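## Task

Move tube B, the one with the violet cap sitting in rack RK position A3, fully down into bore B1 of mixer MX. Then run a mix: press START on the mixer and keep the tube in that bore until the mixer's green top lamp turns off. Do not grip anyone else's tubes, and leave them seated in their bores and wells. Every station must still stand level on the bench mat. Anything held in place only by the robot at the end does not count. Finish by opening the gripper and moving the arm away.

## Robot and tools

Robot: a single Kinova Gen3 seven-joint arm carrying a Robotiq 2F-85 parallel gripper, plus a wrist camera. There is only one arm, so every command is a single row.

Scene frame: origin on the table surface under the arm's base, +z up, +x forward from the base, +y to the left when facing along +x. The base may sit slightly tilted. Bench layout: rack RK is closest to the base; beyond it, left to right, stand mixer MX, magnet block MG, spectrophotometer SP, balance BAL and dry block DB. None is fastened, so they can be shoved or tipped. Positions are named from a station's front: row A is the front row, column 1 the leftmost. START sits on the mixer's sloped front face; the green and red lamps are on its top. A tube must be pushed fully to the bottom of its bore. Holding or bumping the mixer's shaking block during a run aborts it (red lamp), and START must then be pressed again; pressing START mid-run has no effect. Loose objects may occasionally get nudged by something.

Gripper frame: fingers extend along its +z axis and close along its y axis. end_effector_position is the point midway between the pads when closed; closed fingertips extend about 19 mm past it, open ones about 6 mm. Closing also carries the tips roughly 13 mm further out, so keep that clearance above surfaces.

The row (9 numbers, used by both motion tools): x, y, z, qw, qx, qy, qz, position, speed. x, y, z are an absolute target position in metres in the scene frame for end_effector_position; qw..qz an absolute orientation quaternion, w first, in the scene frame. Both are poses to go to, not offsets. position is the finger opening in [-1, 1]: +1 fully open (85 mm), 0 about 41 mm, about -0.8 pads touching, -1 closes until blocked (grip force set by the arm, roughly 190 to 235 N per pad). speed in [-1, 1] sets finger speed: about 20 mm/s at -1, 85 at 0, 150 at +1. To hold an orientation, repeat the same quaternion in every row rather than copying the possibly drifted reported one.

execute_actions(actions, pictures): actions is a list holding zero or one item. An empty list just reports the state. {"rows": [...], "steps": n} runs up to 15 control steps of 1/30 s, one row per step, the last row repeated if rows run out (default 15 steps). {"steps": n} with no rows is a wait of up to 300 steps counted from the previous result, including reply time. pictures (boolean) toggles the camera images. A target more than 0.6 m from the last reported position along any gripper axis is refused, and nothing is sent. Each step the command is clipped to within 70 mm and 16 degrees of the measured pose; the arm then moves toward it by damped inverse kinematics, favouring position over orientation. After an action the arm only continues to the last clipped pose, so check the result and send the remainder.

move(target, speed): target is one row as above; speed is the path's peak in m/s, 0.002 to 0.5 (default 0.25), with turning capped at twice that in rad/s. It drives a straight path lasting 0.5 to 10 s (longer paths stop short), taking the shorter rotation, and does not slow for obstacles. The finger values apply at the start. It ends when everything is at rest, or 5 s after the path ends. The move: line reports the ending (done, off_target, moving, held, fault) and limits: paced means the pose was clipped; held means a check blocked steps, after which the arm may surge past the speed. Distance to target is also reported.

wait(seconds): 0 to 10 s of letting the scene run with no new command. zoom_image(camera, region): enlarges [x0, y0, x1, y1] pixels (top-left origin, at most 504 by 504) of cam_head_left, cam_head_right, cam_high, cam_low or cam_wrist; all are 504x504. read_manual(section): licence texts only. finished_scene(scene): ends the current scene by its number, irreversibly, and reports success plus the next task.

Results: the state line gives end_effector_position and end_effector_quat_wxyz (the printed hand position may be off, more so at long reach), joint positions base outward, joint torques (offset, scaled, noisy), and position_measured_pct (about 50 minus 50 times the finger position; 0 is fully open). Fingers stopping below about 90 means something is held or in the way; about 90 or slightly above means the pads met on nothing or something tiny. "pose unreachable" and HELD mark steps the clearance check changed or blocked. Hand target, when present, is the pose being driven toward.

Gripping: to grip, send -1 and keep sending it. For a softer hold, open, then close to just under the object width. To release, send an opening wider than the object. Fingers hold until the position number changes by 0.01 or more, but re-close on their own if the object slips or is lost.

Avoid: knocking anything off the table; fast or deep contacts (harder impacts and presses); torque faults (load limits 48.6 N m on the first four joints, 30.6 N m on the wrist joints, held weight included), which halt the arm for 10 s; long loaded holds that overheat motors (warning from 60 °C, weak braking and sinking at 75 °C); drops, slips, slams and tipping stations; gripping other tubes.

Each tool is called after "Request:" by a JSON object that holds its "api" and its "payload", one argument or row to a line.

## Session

Request:
{"api": "execute_actions", "payload": {
  "actions": []
}}

Scene clock: 0.00 s of 9600.00 s.
end_effector_position=(+0.3199, +0.0337, +0.3662) position_measured_pct=0.0 end_effector_quat_wxyz=(+0.310, +0.943, +0.019, -0.123)
Joint positions: [-0.048  0.502 -0.737  1.629  0.563  1.811  3.827]
Joint velocities: [ 0.001  0.     0.     0.    -0.     0.    -0.001]
Joint torques (N m, as the joint torque sensors report them, + toward a larger angle): no reading
Hand target: +0.320, +0.034, +0.366; +0.310, +0.943, +0.019, -0.123

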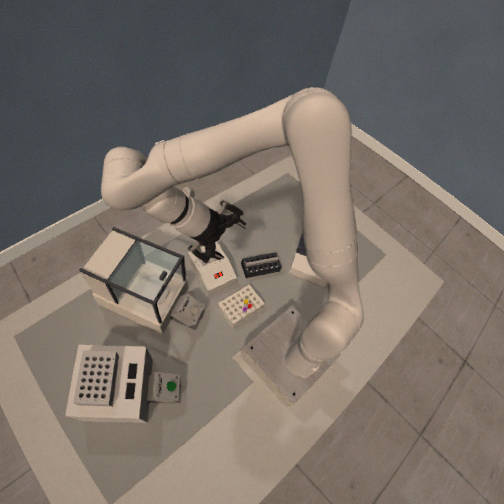

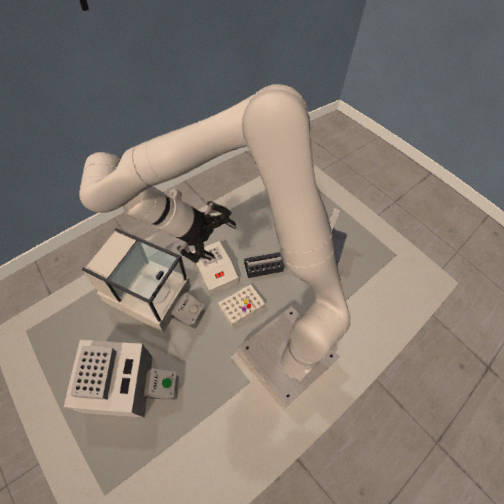

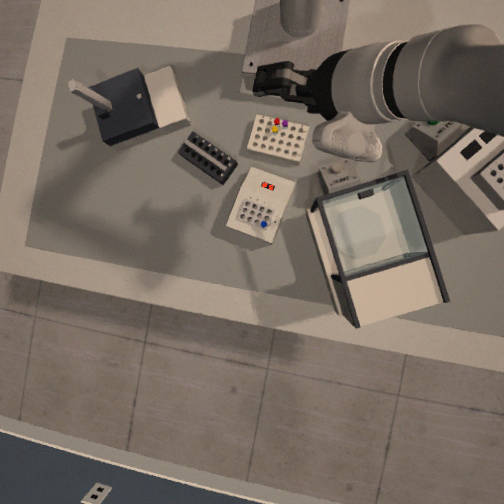

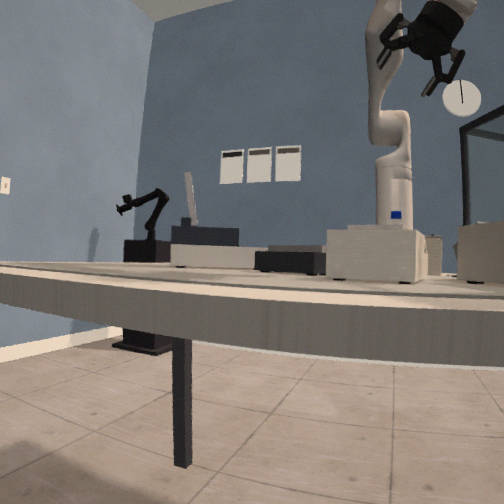

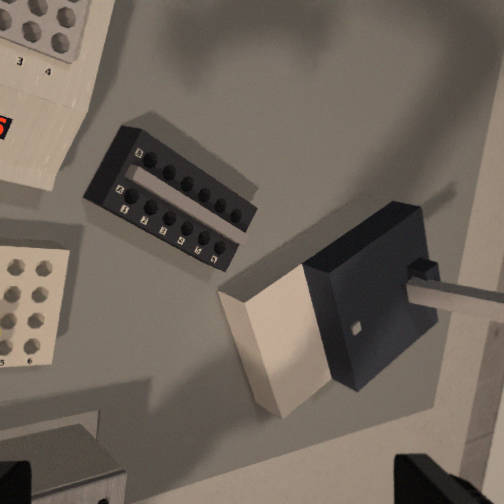

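Request:
{"api": "move", "payload": {
  "target": [0.20, 0.0, 0.25, 0, 1, 0, 0, -0.35, 1],
  "speed": 0.3
}}

Scene clock: 5.80 s of 9600.00 s.
end_effector_position=(+0.1995, -0.0003, +0.2499) position_measured_pct=67.5 end_effector_quat_wxyz=(+0.001, +1.000, +0.001, -0.001)
Joint positions: [ 0.61  -0.025 -0.695  2.407 -0.008  0.758  4.602]
Joint velocities: [ 0.008 -0.007  0.012  0.004 -0.013 -0.003  0.023]
Joint torques (N m, as the joint torque sensors report them, + toward a larger angle): [-0.21 -4.43  0.58 -6.32  0.32 -0.44  0.26]
Hand target: +0.200, -0.001, +0.250; +0.001, +1.000, +0.000, -0.001
Off the commanded pose: 0.001 m, 0 deg.
move: done

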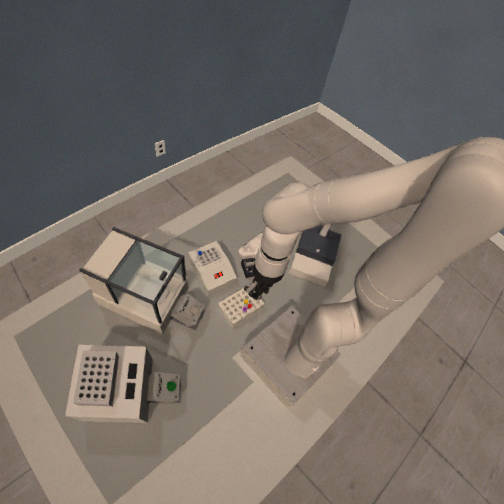

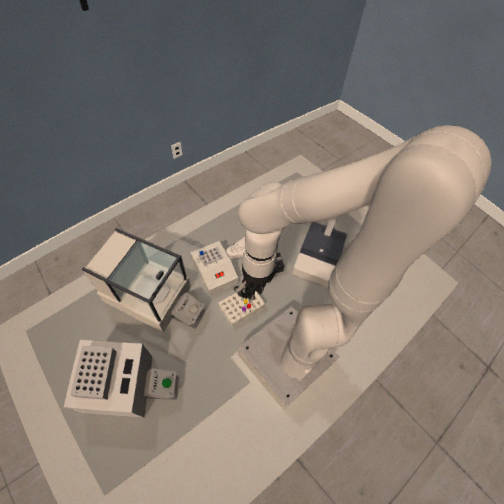

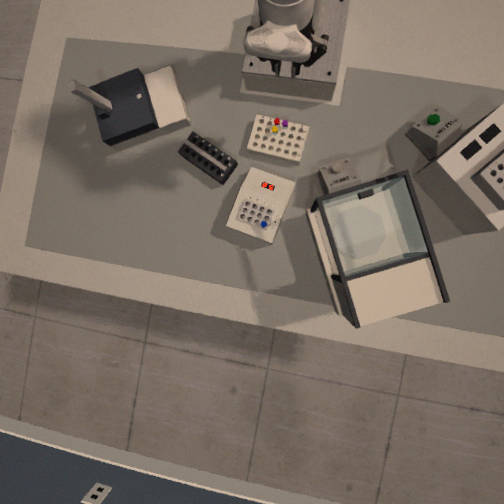

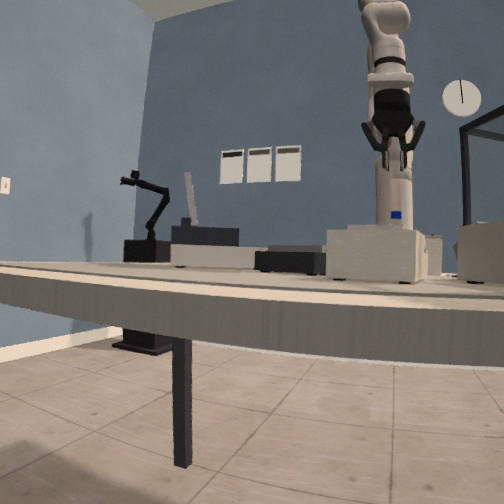

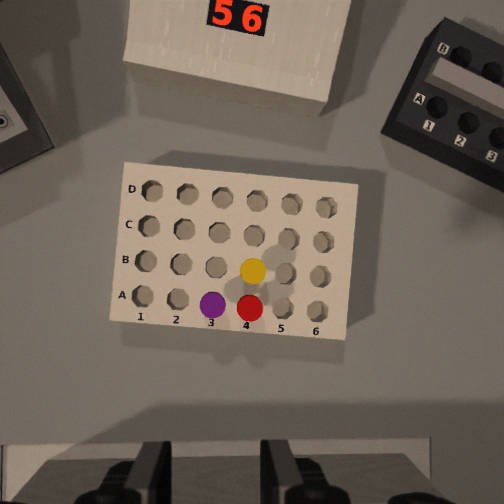

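Request:
{"api": "move", "payload": {
  "target": [0.228, 0.005, 0.115, 0, 0.7396, 0.673, 0, -0.35, 1],
  "speed": 0.2
}}

Scene clock: 15.90 s of 9600.00 s.
end_effector_position=(+0.2280, +0.0059, +0.1153) position_measured_pct=67.5 end_effector_quat_wxyz=(-0.002, +0.740, +0.673, +0.001)
Joint positions: [ 0.244  0.524 -0.462  2.547  1.095  0.257  4.911]
Joint velocities: [-0.04   0.     0.043  0.013  0.067 -0.028 -0.065]
Joint torques (N m, as the joint torque sensors report them, + toward a larger angle): [  0.09 -10.48  -0.42  -1.36   0.06  -0.36   0.04]
Hand target: +0.228, +0.006, +0.115; -0.002, +0.739, +0.673, +0.001
Off the commanded pose: 0.001 m, 0 deg.
move: done

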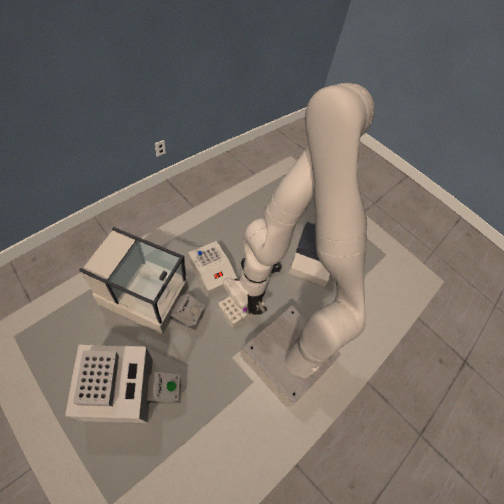

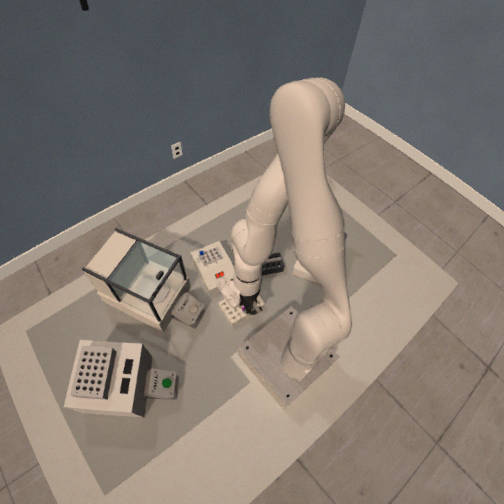

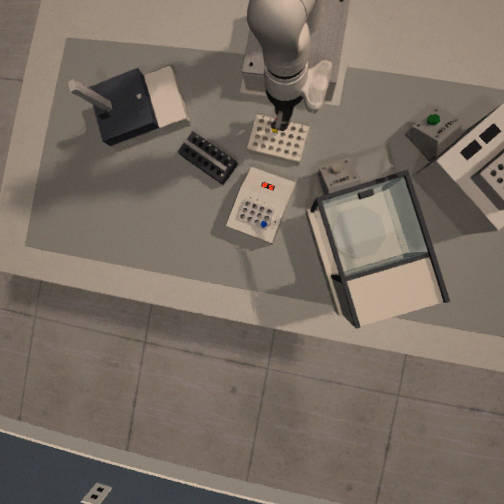

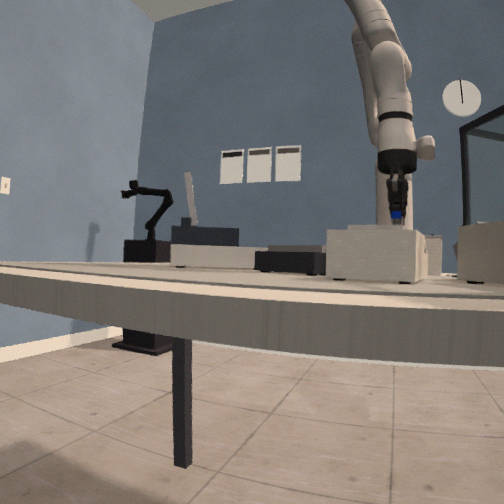

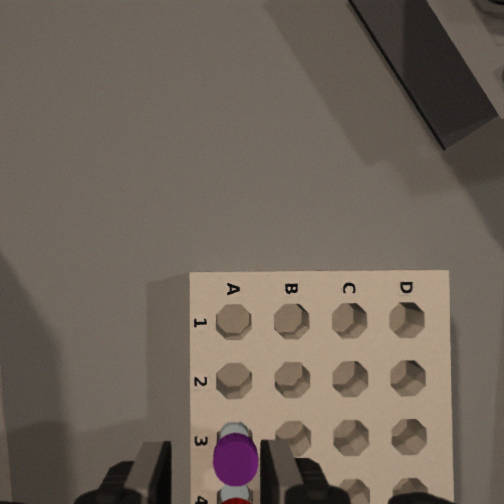

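Request:
{"api": "move", "payload": {
  "target": [0.2335, 0.0038, 0.079, 0, 0.7396, 0.673, 0, -0.35, 1],
  "speed": 0.04
}}

Scene clock: 21.10 s of 9600.00 s.
end_effector_position=(+0.2338, +0.0037, +0.0797) position_measured_pct=67.5 end_effector_quat_wxyz=(-0.006, +0.740, +0.673, -0.006)
Joint positions: [ 0.134  0.659 -0.307  2.535  1.623  0.191  4.417]
Joint velocities: [ 0.14   0.035 -0.213  0.044  0.433  0.148 -0.46 ]
Joint torques (N m, as the joint torque sensors report them, + toward a larger angle): [ -0.11 -11.66  -0.44   0.33   0.07  -0.18  -0.27]
Hand target: +0.234, +0.004, +0.079; -0.005, +0.739, +0.673, -0.004
Off the commanded pose: 0.001 m, 1 deg.
move: done

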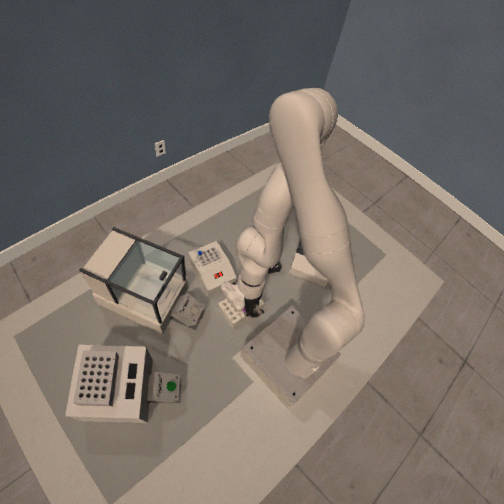

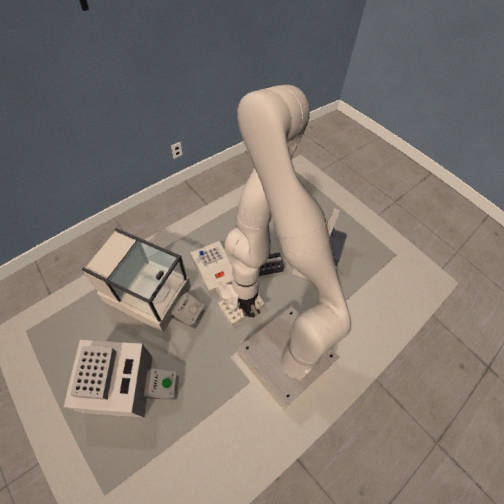

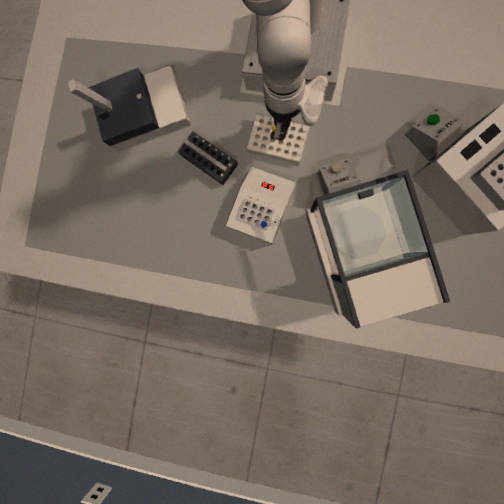

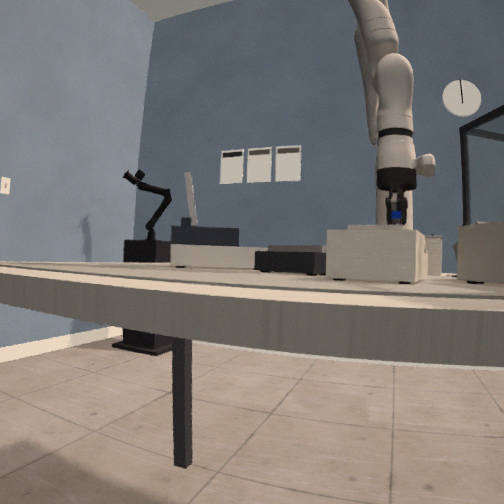

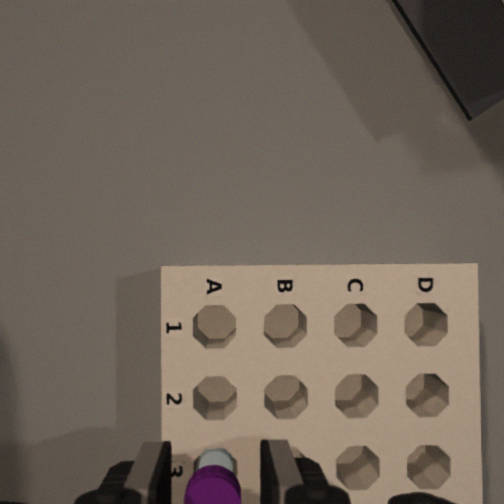

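Request:
{"api": "move", "payload": {
  "target": [0.2335, 0.0038, 0.079, 0, 0.7396, 0.673, 0, -1, 0],
  "speed": 0.04
}}

Request:
{"api": "move", "payload": {
  "target": [0.2335, 0.0038, 0.19, 0, 0.7396, 0.673, 0, -1, 0],
  "speed": 0.08
}}

Scene clock: 24.10 s of 9600.00 s.
end_effector_position=(+0.2331, +0.0040, +0.0795) position_measured_pct=83.3 end_effector_quat_wxyz=(-0.000, +0.739, +0.673, -0.000)
Joint positions: [ 0.185  0.671 -0.384  2.553  1.744  0.247  4.287]
Joint velocities: [ 0.02   0.005 -0.027  0.007  0.039  0.02  -0.042]
Joint torques (N m, as the joint torque sensors report them, + toward a larger angle): [-0.44 -9.89 -0.12 -1.42  0.41 -0.07  0.27]
Hand target: +0.233, +0.004, +0.079; -0.000, +0.740, +0.673, -0.000
Off the commanded pose: 0.001 m, 0 deg.
move: done

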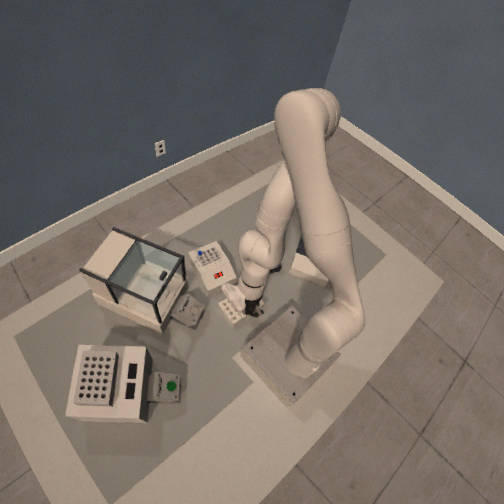

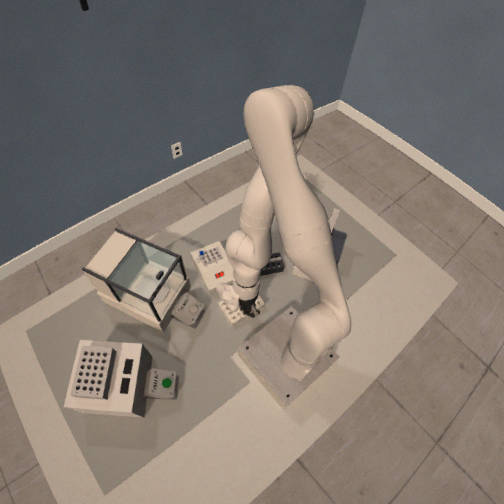

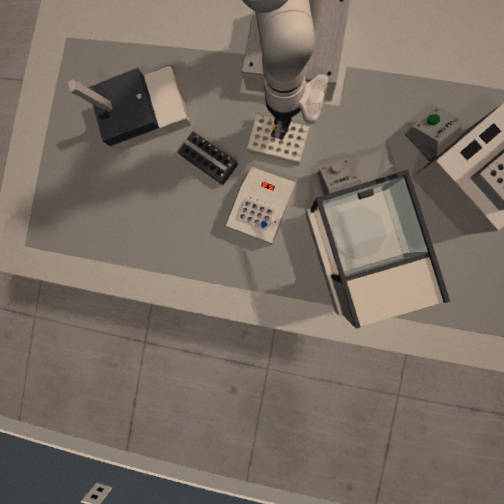

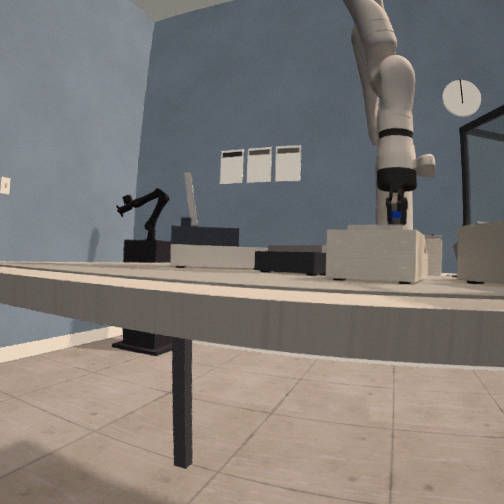

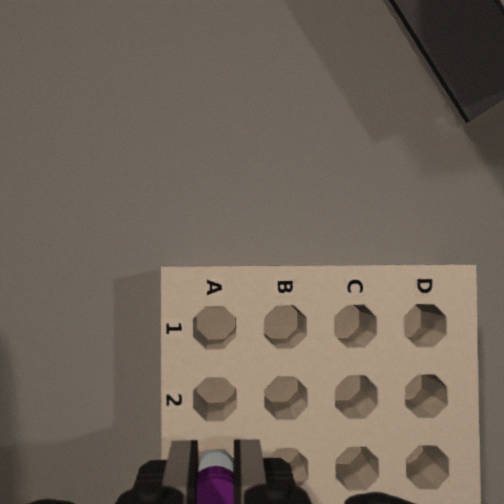

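Scene clock: 26.20 s of 9600.00 s.
end_effector_position=(+0.2341, +0.0034, +0.1900) position_measured_pct=83.3 end_effector_quat_wxyz=(+0.002, +0.739, +0.674, -0.000)
Joint positions: [ 0.522  0.274 -0.744  2.435  0.393  0.537  5.613]
Joint velocities: [ 0.022  0.005  0.003 -0.005 -0.014  0.003  0.025]
Joint torques (N m, as the joint torque sensors report them, + toward a larger angle): [-0.54 -7.69 -0.87 -4.41  0.14 -0.14  0.12]
Hand target: +0.234, +0.003, +0.190; +0.002, +0.740, +0.673, -0.000
Off the commanded pose: 0.001 m, 0 deg.
move: done

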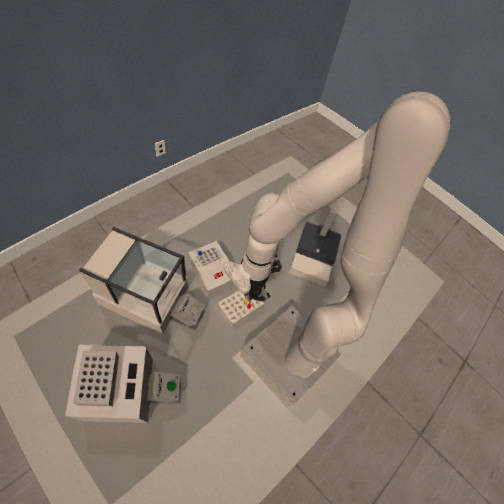

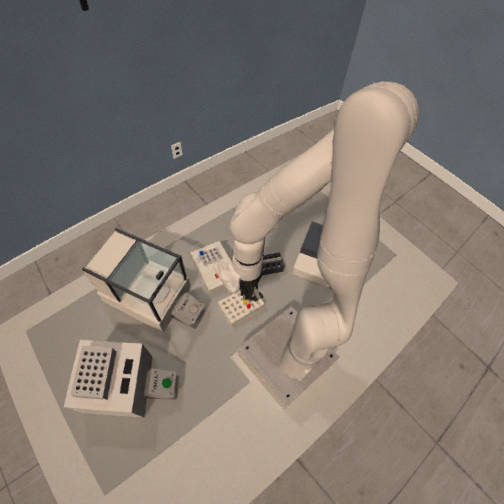

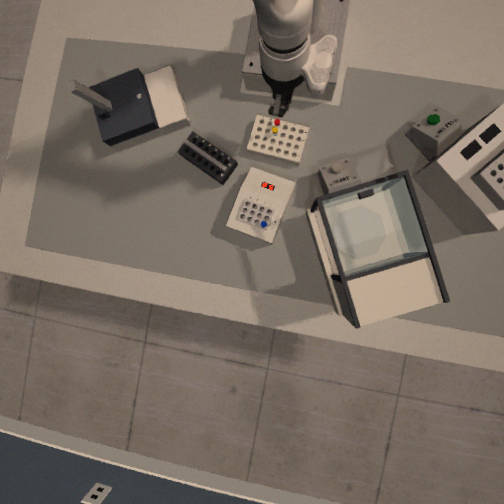

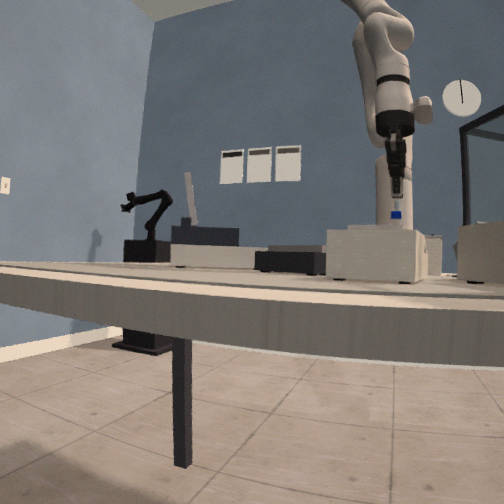

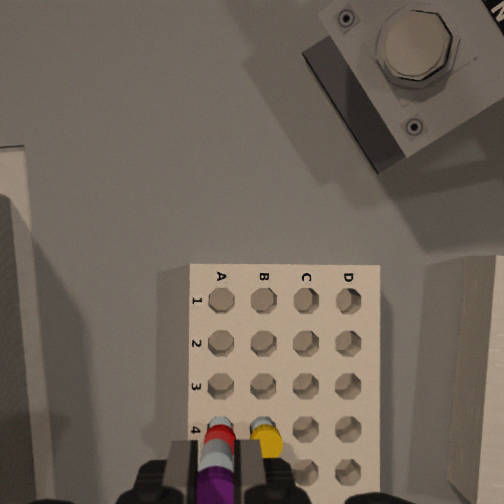

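Request:
{"api": "move", "payload": {
  "target": [0.23, 0.42, 0.36, 0, 0.887, 0.4617, 0, -1, 0],
  "speed": 0.3
}}

Scene clock: 36.63 s of 9600.00 s.
end_effector_position=(+0.2302, +0.4204, +0.3604) position_measured_pct=83.3 end_effector_quat_wxyz=(-0.001, +0.888, +0.460, +0.001)
Joint positions: [-0.607  0.541 -0.812  1.377  0.391  1.393  4.22 ]
Joint velocities: [-0.006  0.005 -0.001 -0.002  0.001  0.002 -0.001]
Joint torques (N m, as the joint torque sensors report them, + toward a larger angle): [  0.06 -16.38  -3.12  -7.76  -0.44  -0.41   0.23]
Hand target: +0.230, +0.421, +0.360; -0.001, +0.888, +0.461, +0.001
Off the commanded pose: 0.001 m, 0 deg.
move: done

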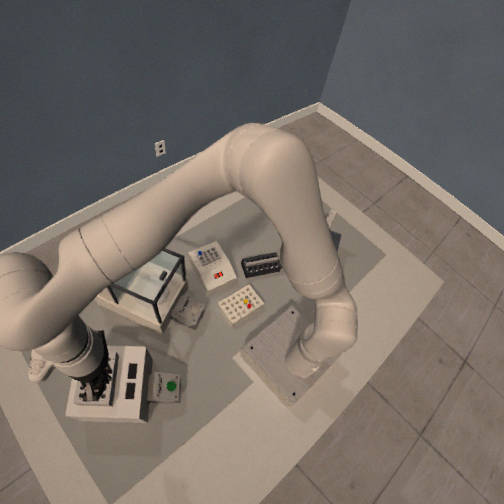

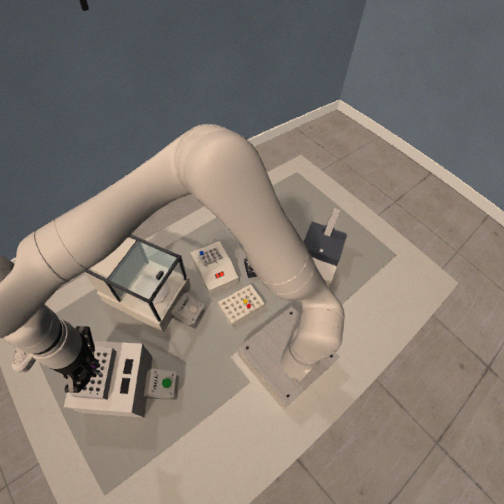

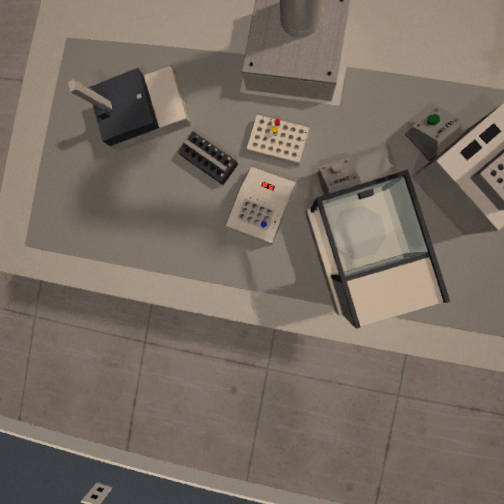

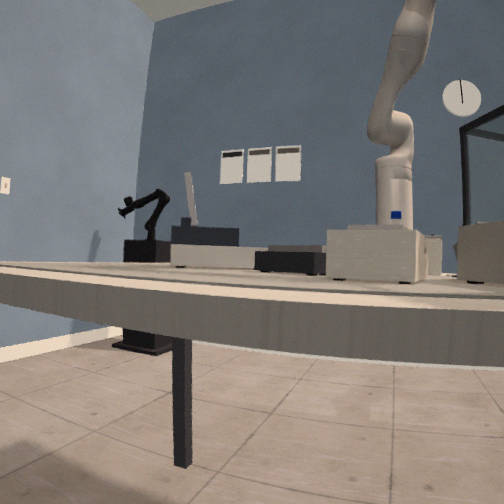

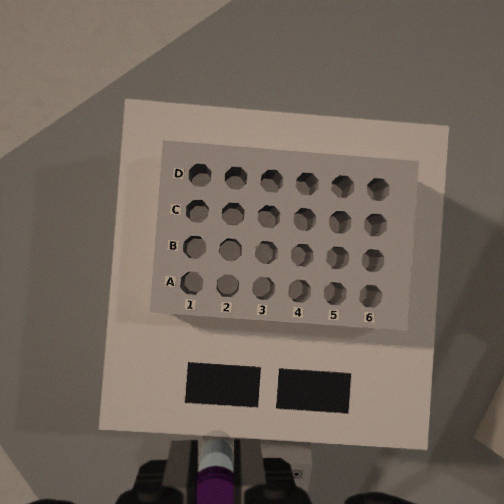

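Request:
{"api": "move", "payload": {
  "target": [0.2538, 0.4796, 0.255, 0, 0.887, 0.4617, 0, -1, 0],
  "speed": 0.12
}}

Scene clock: 42.93 s of 9600.00 s.
end_effector_position=(+0.2539, +0.4797, +0.2553) position_measured_pct=83.3 end_effector_quat_wxyz=(-0.000, +0.887, +0.462, +0.000)
Joint positions: [-0.712  0.77  -0.736  1.327  0.517  1.245  4.167]
Joint velocities: [-0.003  0.005  0.001 -0.001  0.001 -0.    -0.001]
Joint torques (N m, as the joint torque sensors report them, + toward a larger angle): [ -0.83 -20.45  -3.76  -7.19  -0.28  -0.24   0.41]
Hand target: +0.254, +0.480, +0.255; -0.000, +0.887, +0.462, -0.000
Off the commanded pose: 0.000 m, 0 deg.
move: done

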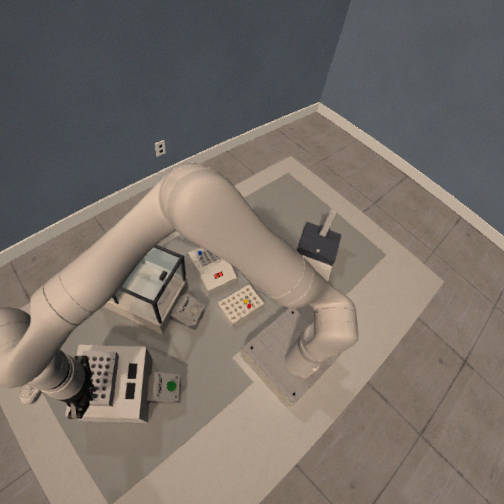

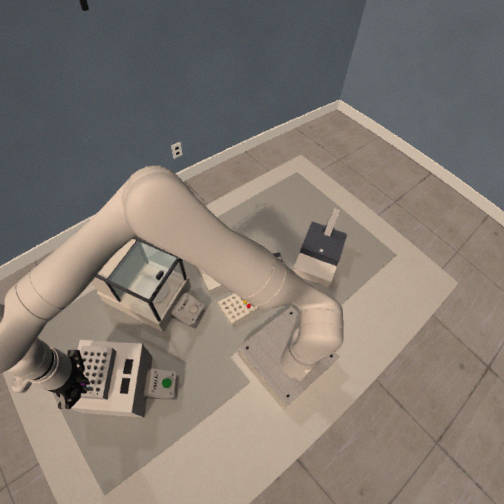

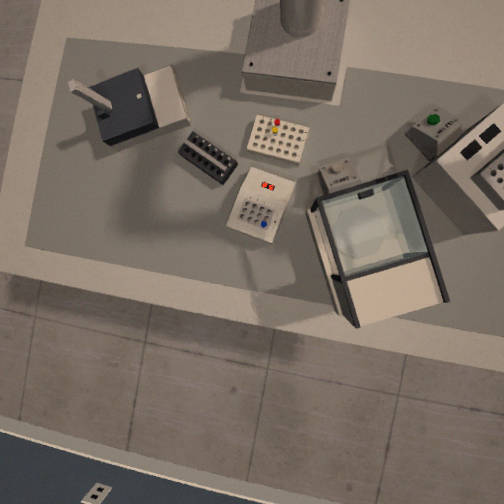

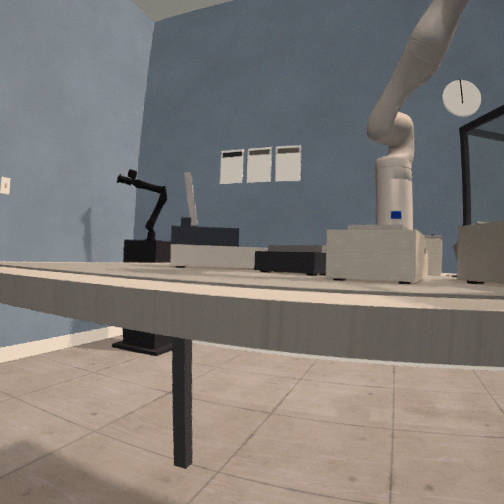

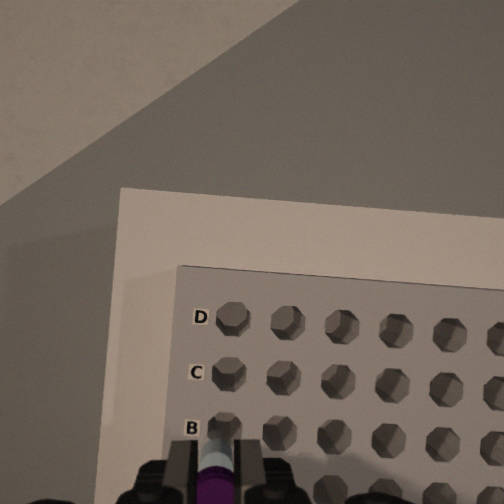

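Request:
{"api": "move", "payload": {
  "target": [0.2540, 0.4760, 0.238, 0, 0.887, 0.4617, 0, -1, 0],
  "speed": 0.03
}}

Scene clock: 46.53 s of 9600.00 s.
end_effector_position=(+0.2539, +0.4771, +0.2417) position_measured_pct=83.3 end_effector_quat_wxyz=(-0.001, +0.887, +0.462, +0.002)
Joint positions: [-0.706  0.778 -0.731  1.362  0.53   1.203  4.155]
Joint velocities: [ 0.001 -0.003 -0.001  0.008  0.003 -0.006 -0.002]
Joint torques (N m, as the joint torque sensors report them, + toward a larger angle): [ -0.24 -15.45  -2.67  -5.62   0.73  -1.09  -0.02]
Hand target: +0.254, +0.476, +0.238; -0.000, +0.887, +0.462, -0.000
Off the commanded pose: 0.004 m, 0 deg.
move: off_target

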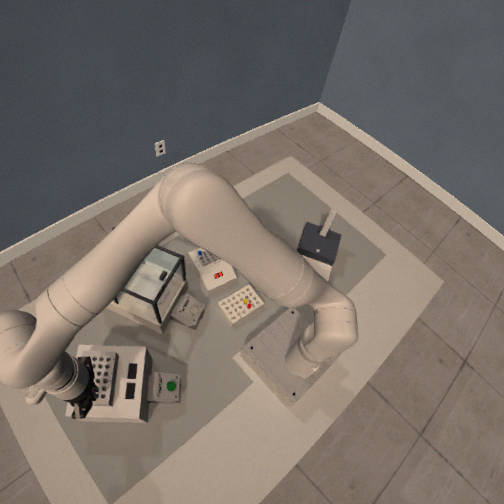

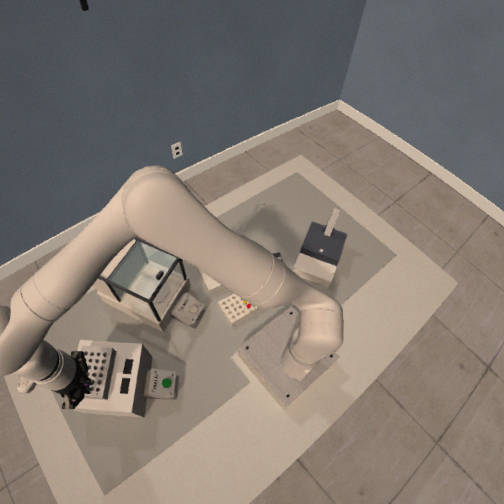

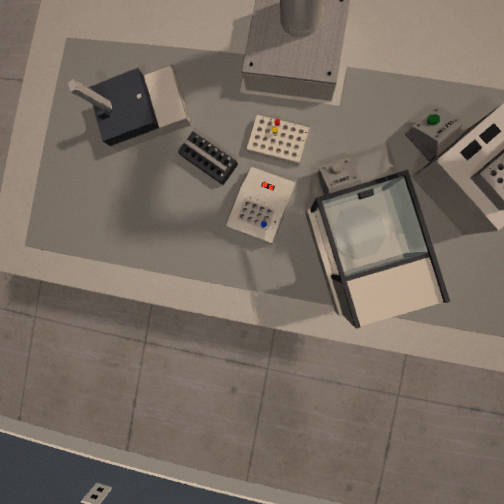

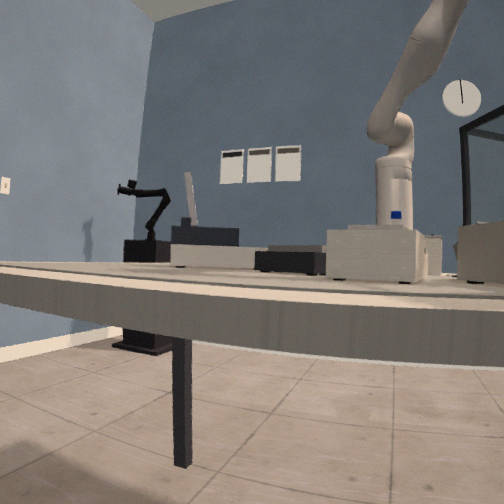

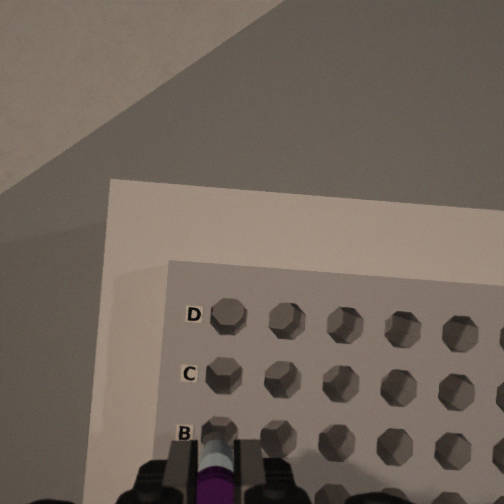

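Request:
{"api": "move", "payload": {
  "target": [0.2562, 0.4782, 0.247, 0, 0.887, 0.4617, 0, -1, 0],
  "speed": 0.02
}}

Request:
{"api": "zoom_image", "payload": {
  "camera": "cam_wrist",
  "region": [150, 350, 310, 504]
}}

Scene clock: 50.83 s of 9600.00 s.
end_effector_position=(+0.2562, +0.4782, +0.2470) position_measured_pct=83.3 end_effector_quat_wxyz=(-0.000, +0.887, +0.462, +0.000)
Joint positions: [-0.707  0.779 -0.732  1.34   0.524  1.226  4.166]
Joint velocities: [-0.001  0.001 -0.    -0.004 -0.     0.004  0.001]
Joint torques (N m, as the joint torque sensors report them, + toward a larger angle): [  0.2  -20.5   -2.98  -6.94   0.22  -0.09   0.02]
Hand target: +0.256, +0.478, +0.247; +0.000, +0.887, +0.462, +0.000
Off the commanded pose: 0.000 m, 0 deg.
move: done

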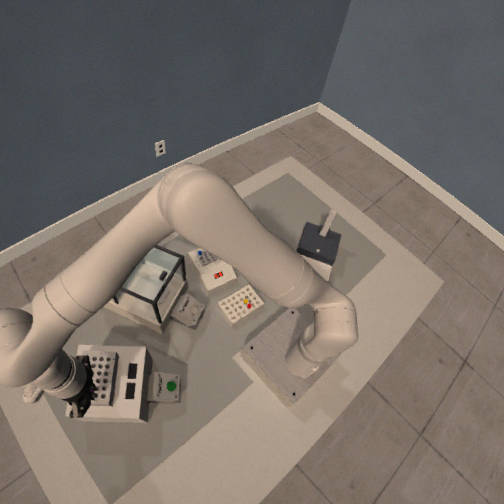

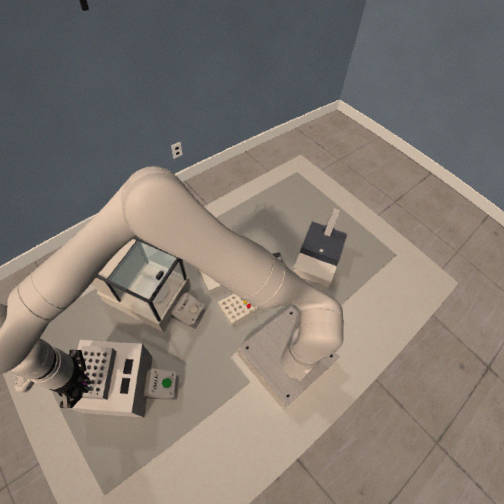

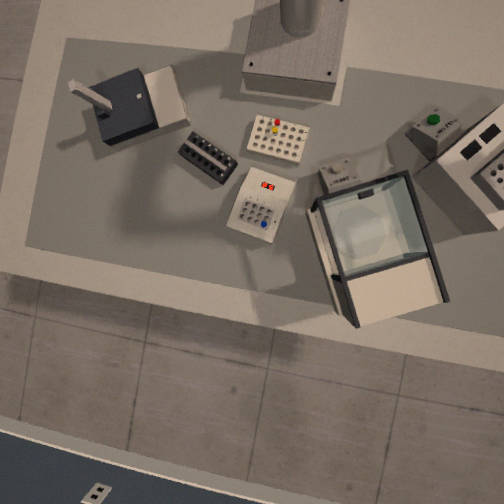

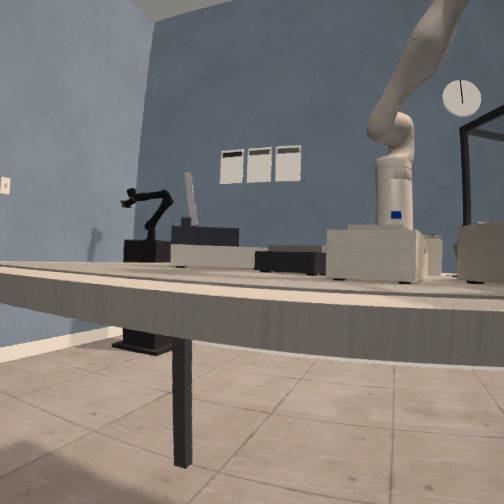

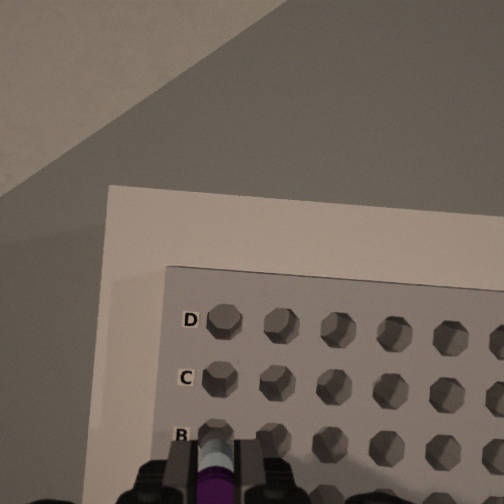

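Region (150, 350, 310, 504) of cam_wrist's 504x504 image, scaled by 3.150; it fills the top 485 rows of this view, and the rest is white.

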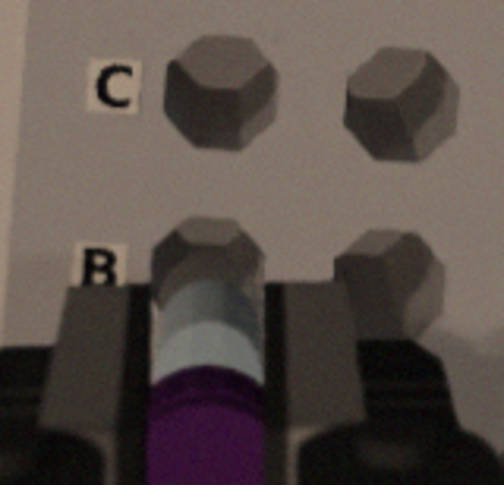

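Looks centred. Descend.

Request:
{"api": "move", "payload": {
  "target": [0.2562, 0.4782, 0.224, 0, 0.887, 0.4617, 0, -1, 0],
  "speed": 0.02
}}

Scene clock: 53.70 s of 9600.00 s.
end_effector_position=(+0.2564, +0.4790, +0.2246) position_measured_pct=83.3 end_effector_quat_wxyz=(-0.001, +0.887, +0.462, +0.001)
Joint positions: [-0.71   0.805 -0.721  1.37   0.544  1.174  4.15 ]
Joint velocities: [-0.     0.002  0.001  0.001  0.002 -0.003  0.001]
Joint torques (N m, as the joint torque sensors report them, + toward a larger angle): [ -1.   -20.38  -3.37  -6.32  -0.38   0.11   0.23]
Hand target: +0.256, +0.478, +0.224; -0.000, +0.887, +0.462, -0.000
Off the commanded pose: 0.001 m, 0 deg.
move: done

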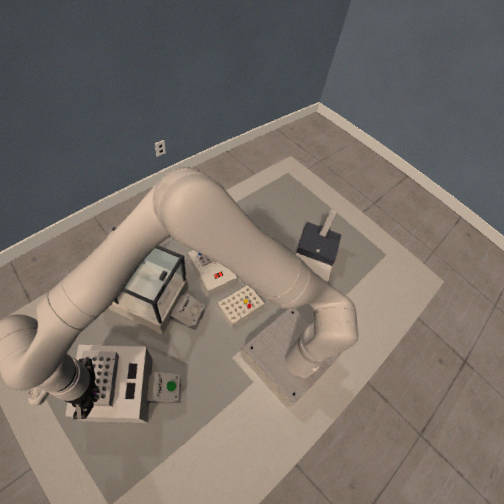

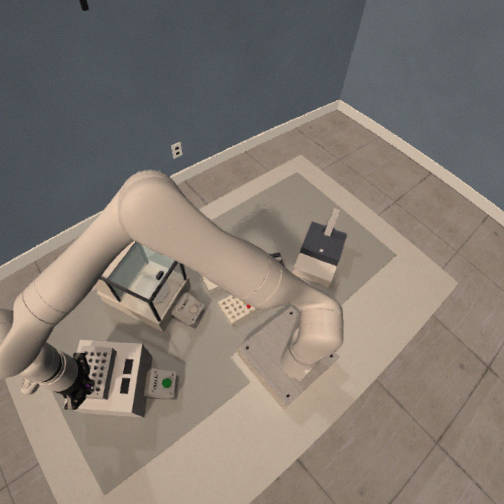

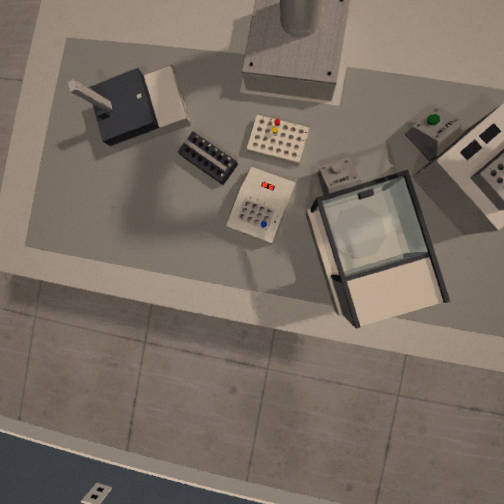

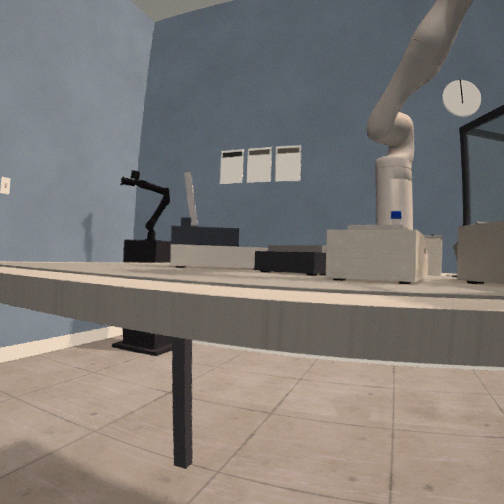

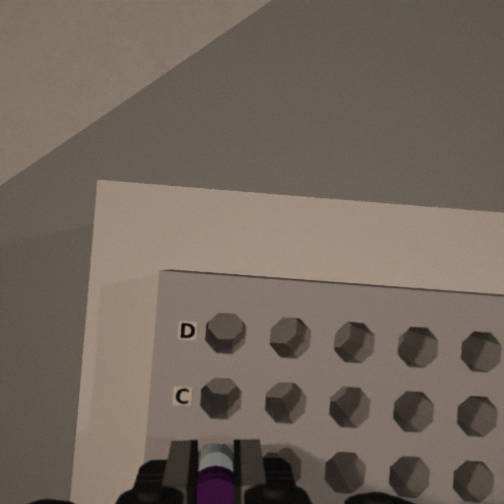

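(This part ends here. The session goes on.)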